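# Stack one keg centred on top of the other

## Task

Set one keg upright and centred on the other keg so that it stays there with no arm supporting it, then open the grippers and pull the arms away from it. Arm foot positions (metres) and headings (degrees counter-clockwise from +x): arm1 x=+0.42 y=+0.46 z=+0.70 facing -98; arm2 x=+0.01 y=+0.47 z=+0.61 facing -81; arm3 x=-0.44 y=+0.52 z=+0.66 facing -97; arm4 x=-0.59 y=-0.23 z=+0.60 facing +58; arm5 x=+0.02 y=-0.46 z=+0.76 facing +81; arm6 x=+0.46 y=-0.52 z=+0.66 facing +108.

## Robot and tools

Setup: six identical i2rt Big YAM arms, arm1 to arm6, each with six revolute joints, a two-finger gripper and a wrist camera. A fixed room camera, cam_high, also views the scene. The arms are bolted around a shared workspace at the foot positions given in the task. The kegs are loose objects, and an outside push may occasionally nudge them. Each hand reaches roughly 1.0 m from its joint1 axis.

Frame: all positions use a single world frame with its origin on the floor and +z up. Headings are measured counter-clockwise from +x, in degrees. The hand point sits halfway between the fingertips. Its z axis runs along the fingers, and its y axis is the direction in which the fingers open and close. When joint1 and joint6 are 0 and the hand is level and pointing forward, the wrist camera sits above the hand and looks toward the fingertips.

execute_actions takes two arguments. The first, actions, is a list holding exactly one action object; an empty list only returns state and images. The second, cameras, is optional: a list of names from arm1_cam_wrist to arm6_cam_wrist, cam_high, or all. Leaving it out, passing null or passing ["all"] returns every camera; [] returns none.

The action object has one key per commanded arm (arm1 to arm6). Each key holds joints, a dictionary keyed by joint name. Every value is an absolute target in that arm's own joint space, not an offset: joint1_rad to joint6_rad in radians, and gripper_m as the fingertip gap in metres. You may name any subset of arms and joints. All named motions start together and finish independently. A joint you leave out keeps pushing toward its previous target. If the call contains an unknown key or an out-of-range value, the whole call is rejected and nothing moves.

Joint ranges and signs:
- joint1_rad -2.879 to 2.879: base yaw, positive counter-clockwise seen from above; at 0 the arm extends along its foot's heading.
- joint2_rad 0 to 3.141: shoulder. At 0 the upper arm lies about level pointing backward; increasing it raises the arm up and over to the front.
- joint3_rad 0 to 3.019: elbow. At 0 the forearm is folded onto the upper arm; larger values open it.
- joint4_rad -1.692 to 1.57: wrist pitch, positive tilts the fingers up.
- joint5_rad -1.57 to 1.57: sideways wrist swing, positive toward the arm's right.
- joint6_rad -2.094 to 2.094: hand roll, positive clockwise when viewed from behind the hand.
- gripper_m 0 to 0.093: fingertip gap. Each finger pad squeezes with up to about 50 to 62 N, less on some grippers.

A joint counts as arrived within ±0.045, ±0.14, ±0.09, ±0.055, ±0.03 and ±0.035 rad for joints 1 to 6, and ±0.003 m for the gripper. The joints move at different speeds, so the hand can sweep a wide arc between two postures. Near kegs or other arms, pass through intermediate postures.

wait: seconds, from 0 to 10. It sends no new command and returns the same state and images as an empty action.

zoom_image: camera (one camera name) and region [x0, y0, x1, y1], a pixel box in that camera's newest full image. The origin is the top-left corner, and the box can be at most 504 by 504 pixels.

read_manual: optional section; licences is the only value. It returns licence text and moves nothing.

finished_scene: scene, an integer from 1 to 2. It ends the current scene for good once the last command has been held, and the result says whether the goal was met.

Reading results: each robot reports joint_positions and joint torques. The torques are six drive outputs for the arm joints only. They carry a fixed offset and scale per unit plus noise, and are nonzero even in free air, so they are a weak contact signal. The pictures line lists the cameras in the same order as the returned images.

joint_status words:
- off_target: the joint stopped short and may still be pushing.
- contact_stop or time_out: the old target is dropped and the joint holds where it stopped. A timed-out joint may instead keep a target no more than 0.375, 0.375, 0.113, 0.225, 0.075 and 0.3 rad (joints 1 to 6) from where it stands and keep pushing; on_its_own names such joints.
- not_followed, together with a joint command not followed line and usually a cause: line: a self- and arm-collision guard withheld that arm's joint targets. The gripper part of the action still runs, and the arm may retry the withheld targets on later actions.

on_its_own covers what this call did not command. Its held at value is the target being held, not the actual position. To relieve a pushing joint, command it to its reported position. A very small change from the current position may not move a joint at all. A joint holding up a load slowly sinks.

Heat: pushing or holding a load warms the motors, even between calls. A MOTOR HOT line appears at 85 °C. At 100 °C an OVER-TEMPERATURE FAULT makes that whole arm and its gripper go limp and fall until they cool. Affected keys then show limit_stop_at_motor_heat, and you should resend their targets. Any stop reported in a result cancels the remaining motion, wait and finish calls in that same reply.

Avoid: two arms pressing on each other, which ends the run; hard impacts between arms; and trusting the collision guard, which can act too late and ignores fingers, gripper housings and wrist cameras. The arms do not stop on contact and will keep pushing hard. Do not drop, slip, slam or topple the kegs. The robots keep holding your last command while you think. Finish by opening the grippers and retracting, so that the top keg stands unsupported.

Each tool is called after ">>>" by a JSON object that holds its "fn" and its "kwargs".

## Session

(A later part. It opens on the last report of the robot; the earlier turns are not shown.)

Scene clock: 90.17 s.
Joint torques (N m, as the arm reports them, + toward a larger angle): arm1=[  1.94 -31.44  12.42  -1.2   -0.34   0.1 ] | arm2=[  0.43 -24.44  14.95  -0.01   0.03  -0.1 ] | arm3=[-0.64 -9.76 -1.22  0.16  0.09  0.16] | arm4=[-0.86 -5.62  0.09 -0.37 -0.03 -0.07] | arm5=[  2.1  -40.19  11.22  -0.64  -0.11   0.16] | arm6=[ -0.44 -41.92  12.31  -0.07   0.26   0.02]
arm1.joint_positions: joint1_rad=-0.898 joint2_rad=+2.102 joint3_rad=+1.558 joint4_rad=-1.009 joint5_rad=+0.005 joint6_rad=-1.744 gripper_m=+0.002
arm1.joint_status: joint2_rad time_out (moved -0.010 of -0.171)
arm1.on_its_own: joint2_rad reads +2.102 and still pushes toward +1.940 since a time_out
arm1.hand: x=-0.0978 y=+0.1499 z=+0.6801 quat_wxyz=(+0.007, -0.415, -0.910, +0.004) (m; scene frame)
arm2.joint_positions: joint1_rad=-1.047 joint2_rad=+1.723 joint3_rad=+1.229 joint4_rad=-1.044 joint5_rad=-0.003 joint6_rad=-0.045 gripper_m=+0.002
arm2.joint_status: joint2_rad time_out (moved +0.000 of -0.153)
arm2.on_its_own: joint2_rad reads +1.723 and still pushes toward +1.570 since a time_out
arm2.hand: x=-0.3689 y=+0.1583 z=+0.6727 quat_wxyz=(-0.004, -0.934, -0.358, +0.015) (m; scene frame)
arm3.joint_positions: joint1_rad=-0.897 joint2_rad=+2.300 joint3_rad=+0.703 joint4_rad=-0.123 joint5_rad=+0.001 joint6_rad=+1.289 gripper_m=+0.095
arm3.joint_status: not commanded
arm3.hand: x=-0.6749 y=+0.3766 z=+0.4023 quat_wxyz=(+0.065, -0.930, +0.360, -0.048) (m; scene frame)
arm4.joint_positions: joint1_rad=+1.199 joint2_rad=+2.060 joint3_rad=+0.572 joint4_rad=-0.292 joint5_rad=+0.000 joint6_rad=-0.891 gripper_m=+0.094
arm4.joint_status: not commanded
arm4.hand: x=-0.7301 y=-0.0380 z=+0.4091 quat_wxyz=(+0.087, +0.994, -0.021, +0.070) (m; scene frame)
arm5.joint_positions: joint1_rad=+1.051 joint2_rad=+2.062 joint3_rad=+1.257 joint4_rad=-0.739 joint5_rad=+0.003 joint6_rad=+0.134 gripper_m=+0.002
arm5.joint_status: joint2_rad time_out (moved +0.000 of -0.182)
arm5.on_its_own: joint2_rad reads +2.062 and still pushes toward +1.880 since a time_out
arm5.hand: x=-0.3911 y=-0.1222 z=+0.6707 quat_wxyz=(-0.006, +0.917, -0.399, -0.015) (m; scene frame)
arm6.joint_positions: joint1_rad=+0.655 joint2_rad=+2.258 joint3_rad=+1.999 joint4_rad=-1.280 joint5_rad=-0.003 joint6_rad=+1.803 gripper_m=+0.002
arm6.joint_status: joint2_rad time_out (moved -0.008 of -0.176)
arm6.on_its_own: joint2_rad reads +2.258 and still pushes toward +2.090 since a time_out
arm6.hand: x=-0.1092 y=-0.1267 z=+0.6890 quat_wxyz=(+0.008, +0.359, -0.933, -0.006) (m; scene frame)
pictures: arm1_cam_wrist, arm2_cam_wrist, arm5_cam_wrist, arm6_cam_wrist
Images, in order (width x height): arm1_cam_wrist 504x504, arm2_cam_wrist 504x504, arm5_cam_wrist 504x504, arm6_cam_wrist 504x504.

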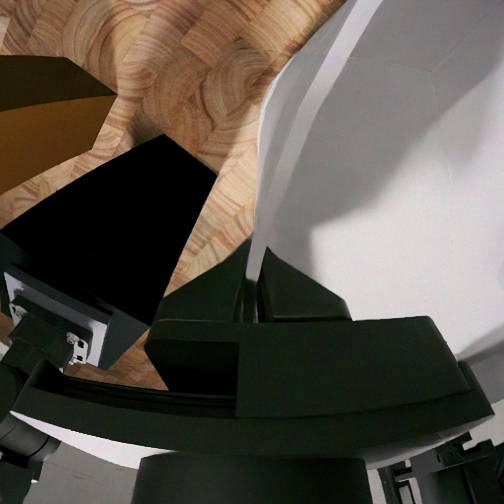

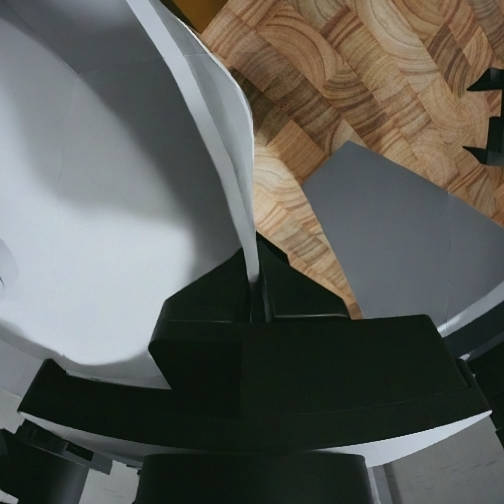

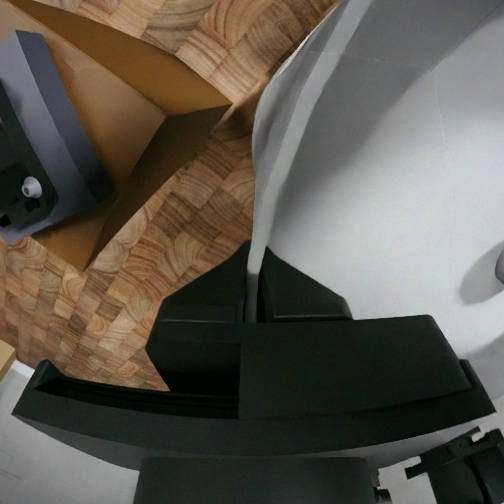

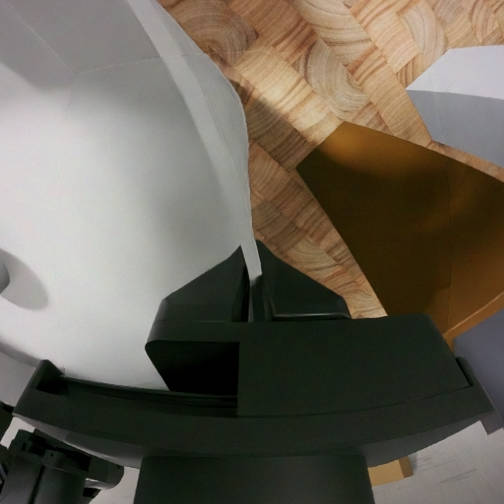

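Centred. Settle, keeping it level.

>>> {"fn": "execute_actions", "kwargs": {"actions": [{"arm2":{"joints":{"joint2_rad":1.65,"joint3_rad":1.25}},"arm5":{"joints":{"joint2_rad":1.97,"joint3_rad":1.265}},"arm1":{"joints":{"joint2_rad":2.02,"joint3_rad":1.575}},"arm6":{"joints":{"joint2_rad":2.175,"joint3_rad":2.01}}}], "cameras": ["arm1_cam_wrist","arm2_cam_wrist","arm5_cam_wrist","arm6_cam_wrist","cam_high"]}}

Scene clock: 91.63 s.
Joint torques (N m, as the arm reports them, + toward a larger angle): arm1=[  1.85 -25.31   9.4   -1.26  -0.4    0.1 ] | arm2=[ -0.04 -18.63  12.02  -0.23   0.02  -0.11] | arm3=[-0.65 -9.75 -1.2   0.18  0.09  0.16] | arm4=[-0.82 -5.62  0.08 -0.45 -0.04 -0.07] | arm5=[  1.46 -31.84   9.12  -0.82  -0.16   0.19] | arm6=[ -0.14 -32.35   9.57  -0.34   0.07   0.03]
arm1.joint_positions: joint1_rad=-0.895 joint2_rad=+2.102 joint3_rad=+1.552 joint4_rad=-1.007 joint5_rad=+0.006 joint6_rad=-1.744 gripper_m=+0.001
arm1.joint_status: all done
arm1.hand: x=-0.0948 y=+0.1497 z=+0.6779 quat_wxyz=(+0.006, -0.414, -0.910, +0.002) (m; scene frame)
arm2.joint_positions: joint1_rad=-1.042 joint2_rad=+1.723 joint3_rad=+1.222 joint4_rad=-1.038 joint5_rad=-0.003 joint6_rad=-0.044 gripper_m=+0.002
arm2.joint_status: all done
arm2.hand: x=-0.3666 y=+0.1571 z=+0.6706 quat_wxyz=(-0.004, -0.933, -0.360, +0.015) (m; scene frame)
arm3.joint_positions: joint1_rad=-0.897 joint2_rad=+2.300 joint3_rad=+0.703 joint4_rad=-0.123 joint5_rad=+0.001 joint6_rad=+1.289 gripper_m=+0.095
arm3.joint_status: not commanded
arm3.hand: x=-0.6749 y=+0.3766 z=+0.4023 quat_wxyz=(+0.065, -0.930, +0.360, -0.048) (m; scene frame)
arm4.joint_positions: joint1_rad=+1.199 joint2_rad=+2.060 joint3_rad=+0.572 joint4_rad=-0.292 joint5_rad=+0.000 joint6_rad=-0.891 gripper_m=+0.094
arm4.joint_status: not commanded
arm4.hand: x=-0.7301 y=-0.0380 z=+0.4091 quat_wxyz=(+0.087, +0.994, -0.021, +0.070) (m; scene frame)
arm5.joint_positions: joint1_rad=+1.050 joint2_rad=+2.065 joint3_rad=+1.244 joint4_rad=-0.730 joint5_rad=+0.005 joint6_rad=+0.131 gripper_m=+0.002
arm5.joint_status: all done
arm5.hand: x=-0.3869 y=-0.1250 z=+0.6662 quat_wxyz=(-0.006, +0.918, -0.397, -0.011) (m; scene frame)
arm6.joint_positions: joint1_rad=+0.655 joint2_rad=+2.258 joint3_rad=+1.986 joint4_rad=-1.278 joint5_rad=+0.001 joint6_rad=+1.799 gripper_m=+0.002
arm6.joint_status: all done
arm6.hand: x=-0.1052 y=-0.1283 z=+0.6842 quat_wxyz=(+0.004, +0.361, -0.933, -0.003) (m; scene frame)
pictures: arm1_cam_wrist, arm2_cam_wrist, arm5_cam_wrist, arm6_cam_wrist, cam_high
Images, in order (width x height): arm1_cam_wrist 504x504, arm2_cam_wrist 504x504, arm5_cam_wrist 504x504, arm6_cam_wrist 504x504, cam_high 504x504.

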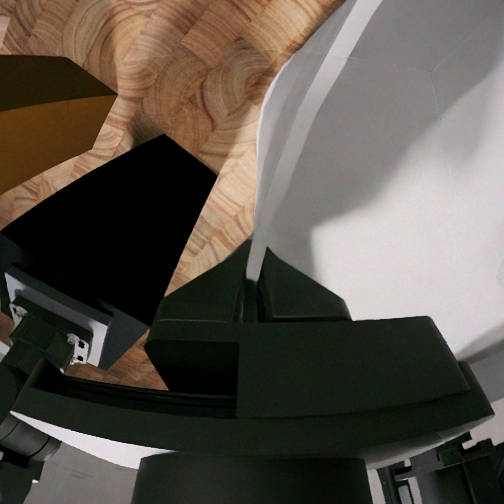

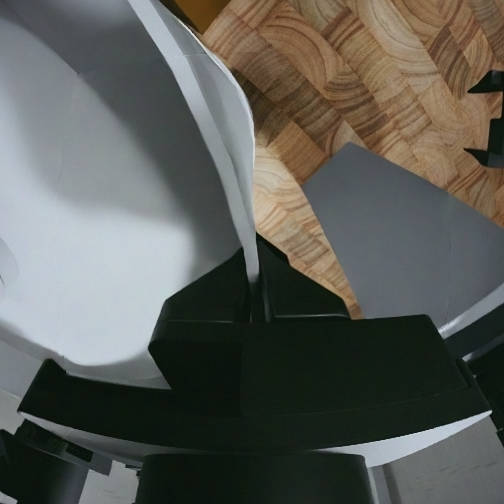

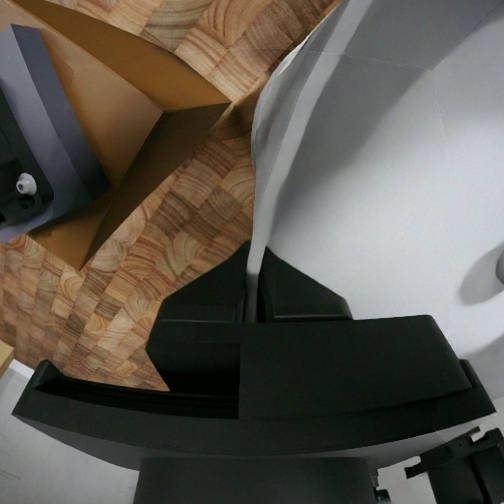

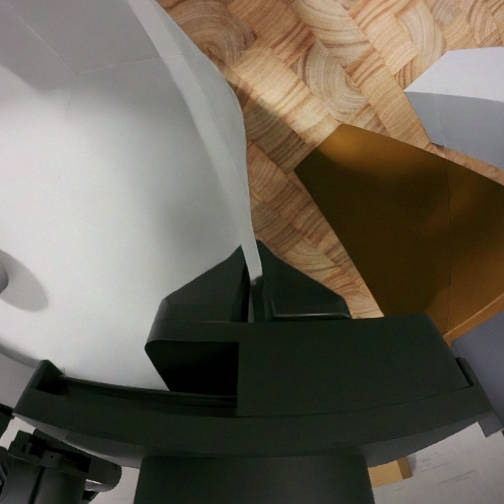

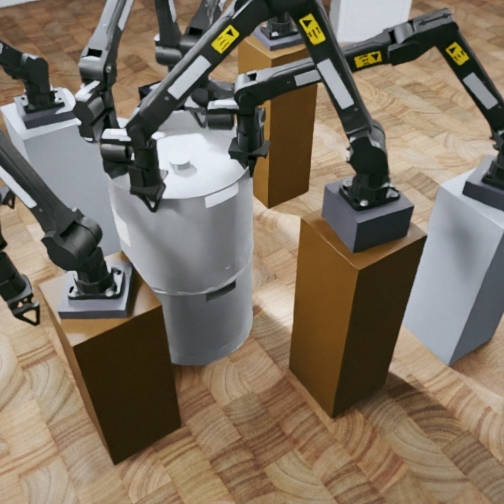

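>>> {"fn": "execute_actions", "kwargs": {"actions": [{"arm2":{"joints":{"joint2_rad":1.72,"joint3_rad":1.235,"joint4_rad":-1.04}},"arm5":{"joints":{"joint2_rad":2.06,"joint3_rad":1.255,"joint4_rad":-0.73}},"arm1":{"joints":{"joint2_rad":2.1,"joint3_rad":1.56,"joint4_rad":-1.01,"joint1_rad":-0.895}},"arm6":{"joints":{"joint2_rad":2.255,"joint3_rad":1.995}}}], "cameras": []}}

>>> {"fn": "execute_actions", "kwargs": {"actions": [{"arm2":{"joints":{"gripper_m":0.07}},"arm5":{"joints":{"gripper_m":0.07}},"arm1":{"joints":{"gripper_m":0.07}},"arm6":{"joints":{"gripper_m":0.07}}}], "cameras": []}}

>>> {"fn": "execute_actions", "kwargs": {"actions": [{"arm2":{"joints":{"joint2_rad":1.3}},"arm5":{"joints":{"joint2_rad":1.6,"joint4_rad":-0.9}},"arm1":{"joints":{"joint2_rad":1.7,"joint4_rad":-1.2}},"arm6":{"joints":{"joint2_rad":1.9,"joint4_rad":-1.4}}}], "cameras": ["cam_high","arm5_cam_wrist","arm1_cam_wrist"]}}

Scene clock: 93.63 s.
Joint torques (N m, as the arm reports them, + toward a larger angle): arm1=[  0.71 -19.17   8.55  -0.61  -0.39   0.07] | arm2=[  0.01 -13.36  11.06   0.3    0.03  -0.11] | arm3=[-0.68 -9.73 -1.21  0.17  0.09  0.16] | arm4=[-0.87 -5.56  0.04 -0.46 -0.03 -0.06] | arm5=[  2.23 -24.25   8.53   0.07  -0.25   0.14] | arm6=[ -0.62 -24.87   8.47  -0.53   0.03   0.08]
arm1.joint_positions: joint1_rad=-0.895 joint2_rad=+2.103 joint3_rad=+1.549 joint4_rad=-1.002 joint5_rad=+0.006 joint6_rad=-1.742 gripper_m=+0.001
arm1.joint_status: all done
arm1.hand: x=-0.0947 y=+0.1498 z=+0.6763 quat_wxyz=(+0.007, -0.414, -0.910, +0.003) (m; scene frame)
arm2.joint_positions: joint1_rad=-1.042 joint2_rad=+1.724 joint3_rad=+1.219 joint4_rad=-1.032 joint5_rad=-0.003 joint6_rad=-0.044 gripper_m=+0.002
arm2.joint_status: all done
arm2.hand: x=-0.3666 y=+0.1571 z=+0.6693 quat_wxyz=(-0.004, -0.933, -0.360, +0.016) (m; scene frame)
arm3.joint_positions: joint1_rad=-0.897 joint2_rad=+2.300 joint3_rad=+0.703 joint4_rad=-0.123 joint5_rad=+0.001 joint6_rad=+1.289 gripper_m=+0.095
arm3.joint_status: not commanded
arm3.hand: x=-0.6749 y=+0.3766 z=+0.4023 quat_wxyz=(+0.065, -0.930, +0.360, -0.048) (m; scene frame)
arm4.joint_positions: joint1_rad=+1.199 joint2_rad=+2.060 joint3_rad=+0.572 joint4_rad=-0.292 joint5_rad=+0.000 joint6_rad=-0.891 gripper_m=+0.094
arm4.joint_status: not commanded
arm4.hand: x=-0.7301 y=-0.0380 z=+0.4091 quat_wxyz=(+0.087, +0.994, -0.021, +0.070) (m; scene frame)
arm5.joint_positions: joint1_rad=+1.051 joint2_rad=+2.068 joint3_rad=+1.242 joint4_rad=-0.726 joint5_rad=+0.005 joint6_rad=+0.131 gripper_m=+0.002
arm5.joint_status: all done
arm5.hand: x=-0.3865 y=-0.1257 z=+0.6638 quat_wxyz=(-0.006, +0.918, -0.397, -0.011) (m; scene frame)
arm6.joint_positions: joint1_rad=+0.655 joint2_rad=+2.258 joint3_rad=+1.983 joint4_rad=-1.275 joint5_rad=+0.001 joint6_rad=+1.799 gripper_m=+0.002
arm6.joint_status: all done
arm6.hand: x=-0.1049 y=-0.1285 z=+0.6829 quat_wxyz=(+0.003, +0.361, -0.933, -0.003) (m; scene frame)
pictures: none
No camera images: the call's "cameras" was empty. Leave "cameras" out to get every camera's image.

Scene clock: 94.63 s.
Joint torques (N m, as the arm reports them, + toward a larger angle): arm1=[  0.59 -19.15   8.51  -0.56  -0.26   0.08] | arm2=[ -0.03 -13.53  11.16   0.3    0.01  -0.07] | arm3=[-0.61 -9.7  -1.2   0.19  0.09  0.16] | arm4=[-0.75 -5.64  0.03 -0.43 -0.03 -0.06] | arm5=[  1.88 -25.33   8.51   0.12  -0.16   0.16] | arm6=[ -0.21 -25.74   8.79  -0.25   0.14  -0.02]
arm1.joint_positions: joint1_rad=-0.895 joint2_rad=+2.101 joint3_rad=+1.549 joint4_rad=-1.002 joint5_rad=+0.003 joint6_rad=-1.742 gripper_m=+0.070
arm1.joint_status: all done
arm1.hand: x=-0.0946 y=+0.1491 z=+0.6774 quat_wxyz=(+0.006, -0.414, -0.910, +0.004) (m; scene frame)
arm2.joint_positions: joint1_rad=-1.042 joint2_rad=+1.723 joint3_rad=+1.219 joint4_rad=-1.032 joint5_rad=-0.002 joint6_rad=-0.047 gripper_m=+0.070
arm2.joint_status: all done
arm2.hand: x=-0.3667 y=+0.1571 z=+0.6696 quat_wxyz=(-0.004, -0.932, -0.362, +0.016) (m; scene frame)
arm3.joint_positions: joint1_rad=-0.897 joint2_rad=+2.300 joint3_rad=+0.703 joint4_rad=-0.123 joint5_rad=+0.001 joint6_rad=+1.289 gripper_m=+0.095
arm3.joint_status: not commanded
arm3.hand: x=-0.6749 y=+0.3766 z=+0.4023 quat_wxyz=(+0.065, -0.930, +0.360, -0.048) (m; scene frame)
arm4.joint_positions: joint1_rad=+1.199 joint2_rad=+2.060 joint3_rad=+0.572 joint4_rad=-0.292 joint5_rad=+0.000 joint6_rad=-0.891 gripper_m=+0.094
arm4.joint_status: not commanded
arm4.hand: x=-0.7301 y=-0.0380 z=+0.4091 quat_wxyz=(+0.087, +0.994, -0.021, +0.070) (m; scene frame)
arm5.joint_positions: joint1_rad=+1.051 joint2_rad=+2.064 joint3_rad=+1.242 joint4_rad=-0.726 joint5_rad=+0.004 joint6_rad=+0.131 gripper_m=+0.070
arm5.joint_status: all done
arm5.hand: x=-0.3875 y=-0.1252 z=+0.6661 quat_wxyz=(-0.006, +0.918, -0.397, -0.013) (m; scene frame)
arm6.joint_positions: joint1_rad=+0.655 joint2_rad=+2.258 joint3_rad=+1.983 joint4_rad=-1.275 joint5_rad=+0.001 joint6_rad=+1.799 gripper_m=+0.070
arm6.joint_status: all done
arm6.hand: x=-0.1049 y=-0.1285 z=+0.6829 quat_wxyz=(+0.003, +0.361, -0.933, -0.002) (m; scene frame)
pictures: none
No camera images: the call's "cameras" was empty. Leave "cameras" out to get every camera's image.

Scene clock: 96.13 s.
Joint torques (N m, as the arm reports them, + toward a larger angle): arm1=[  0.93 -14.09  10.2   -0.42  -0.23   0.09] | arm2=[-0.09 -6.51 13.17  0.98  0.01 -0.07] | arm3=[-0.56 -9.77 -1.2   0.18  0.09  0.16] | arm4=[-0.8  -5.64  0.08 -0.45 -0.03 -0.07] | arm5=[  2.93 -16.91  11.74   0.37  -0.11   0.18] | arm6=[  0.76 -21.04   9.67  -0.41   0.13   0.  ]
arm1.joint_positions: joint1_rad=-0.895 joint2_rad=+1.687 joint3_rad=+1.549 joint4_rad=-1.185 joint5_rad=+0.002 joint6_rad=-1.742 gripper_m=+0.070
arm1.joint_status: all done
arm1.hand: x=-0.0699 y=+0.1635 z=+0.9089 quat_wxyz=(+0.071, -0.411, -0.903, +0.100) (m; scene frame)
arm2.joint_positions: joint1_rad=-1.042 joint2_rad=+1.276 joint3_rad=+1.219 joint4_rad=-1.032 joint5_rad=-0.002 joint6_rad=-0.047 gripper_m=+0.070
arm2.joint_status: all done
arm2.hand: x=-0.3530 y=+0.1671 z=+0.8783 quat_wxyz=(-0.074, -0.905, -0.352, +0.226) (m; scene frame)
arm3.joint_positions: joint1_rad=-0.897 joint2_rad=+2.300 joint3_rad=+0.703 joint4_rad=-0.123 joint5_rad=+0.001 joint6_rad=+1.289 gripper_m=+0.095
arm3.joint_status: not commanded
arm3.hand: x=-0.6749 y=+0.3766 z=+0.4023 quat_wxyz=(+0.065, -0.930, +0.360, -0.048) (m; scene frame)
arm4.joint_positions: joint1_rad=+1.199 joint2_rad=+2.060 joint3_rad=+0.572 joint4_rad=-0.292 joint5_rad=+0.000 joint6_rad=-0.891 gripper_m=+0.094
arm4.joint_status: not commanded
arm4.hand: x=-0.7301 y=-0.0380 z=+0.4091 quat_wxyz=(+0.087, +0.994, -0.021, +0.070) (m; scene frame)
arm5.joint_positions: joint1_rad=+1.051 joint2_rad=+1.583 joint3_rad=+1.242 joint4_rad=-0.889 joint5_rad=+0.004 joint6_rad=+0.131 gripper_m=+0.070
arm5.joint_status: all done
arm5.hand: x=-0.3943 y=-0.1200 z=+0.9086 quat_wxyz=(-0.049, +0.904, -0.391, -0.165) (m; scene frame)
arm6.joint_positions: joint1_rad=+0.655 joint2_rad=+1.894 joint3_rad=+1.983 joint4_rad=-1.386 joint5_rad=+0.001 joint6_rad=+1.799 gripper_m=+0.070
arm6.joint_status: all done
arm6.hand: x=-0.0792 y=-0.1453 z=+0.9176 quat_wxyz=(+0.074, +0.357, -0.925, -0.107) (m; scene frame)
pictures: arm1_cam_wrist, arm5_cam_wrist, cam_high
Images, in order (width x height): arm1_cam_wrist 504x504, arm5_cam_wrist 504x504, cam_high 504x504.

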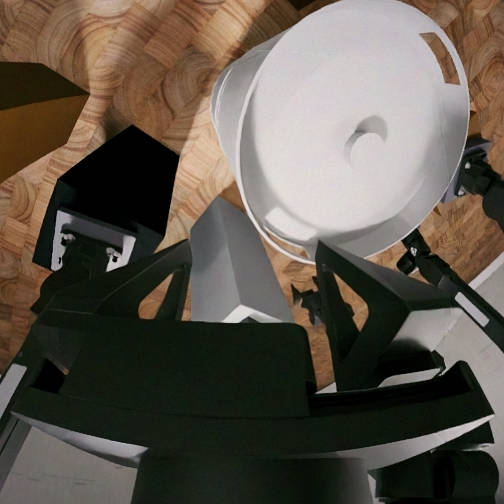

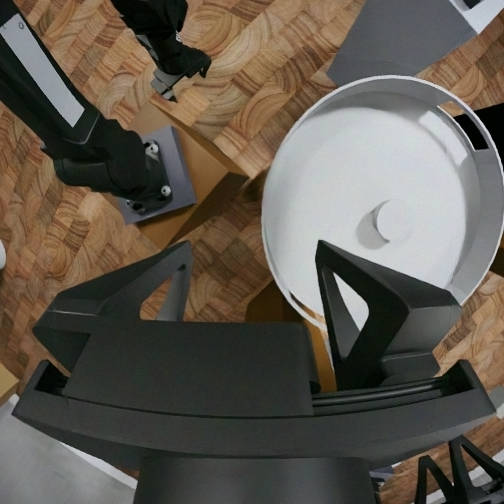

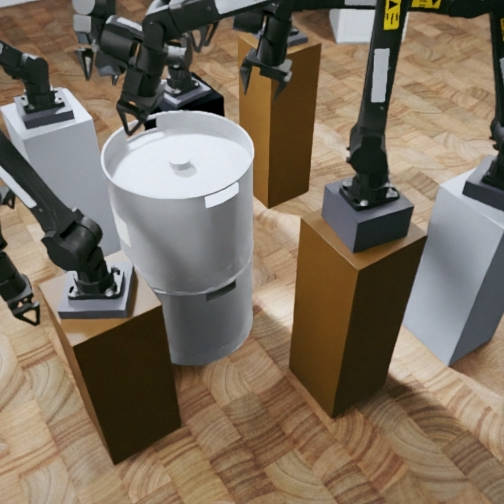

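>>> {"fn": "finished_scene", "kwargs": {"scene": 1}}

The scene is finished: the task was done.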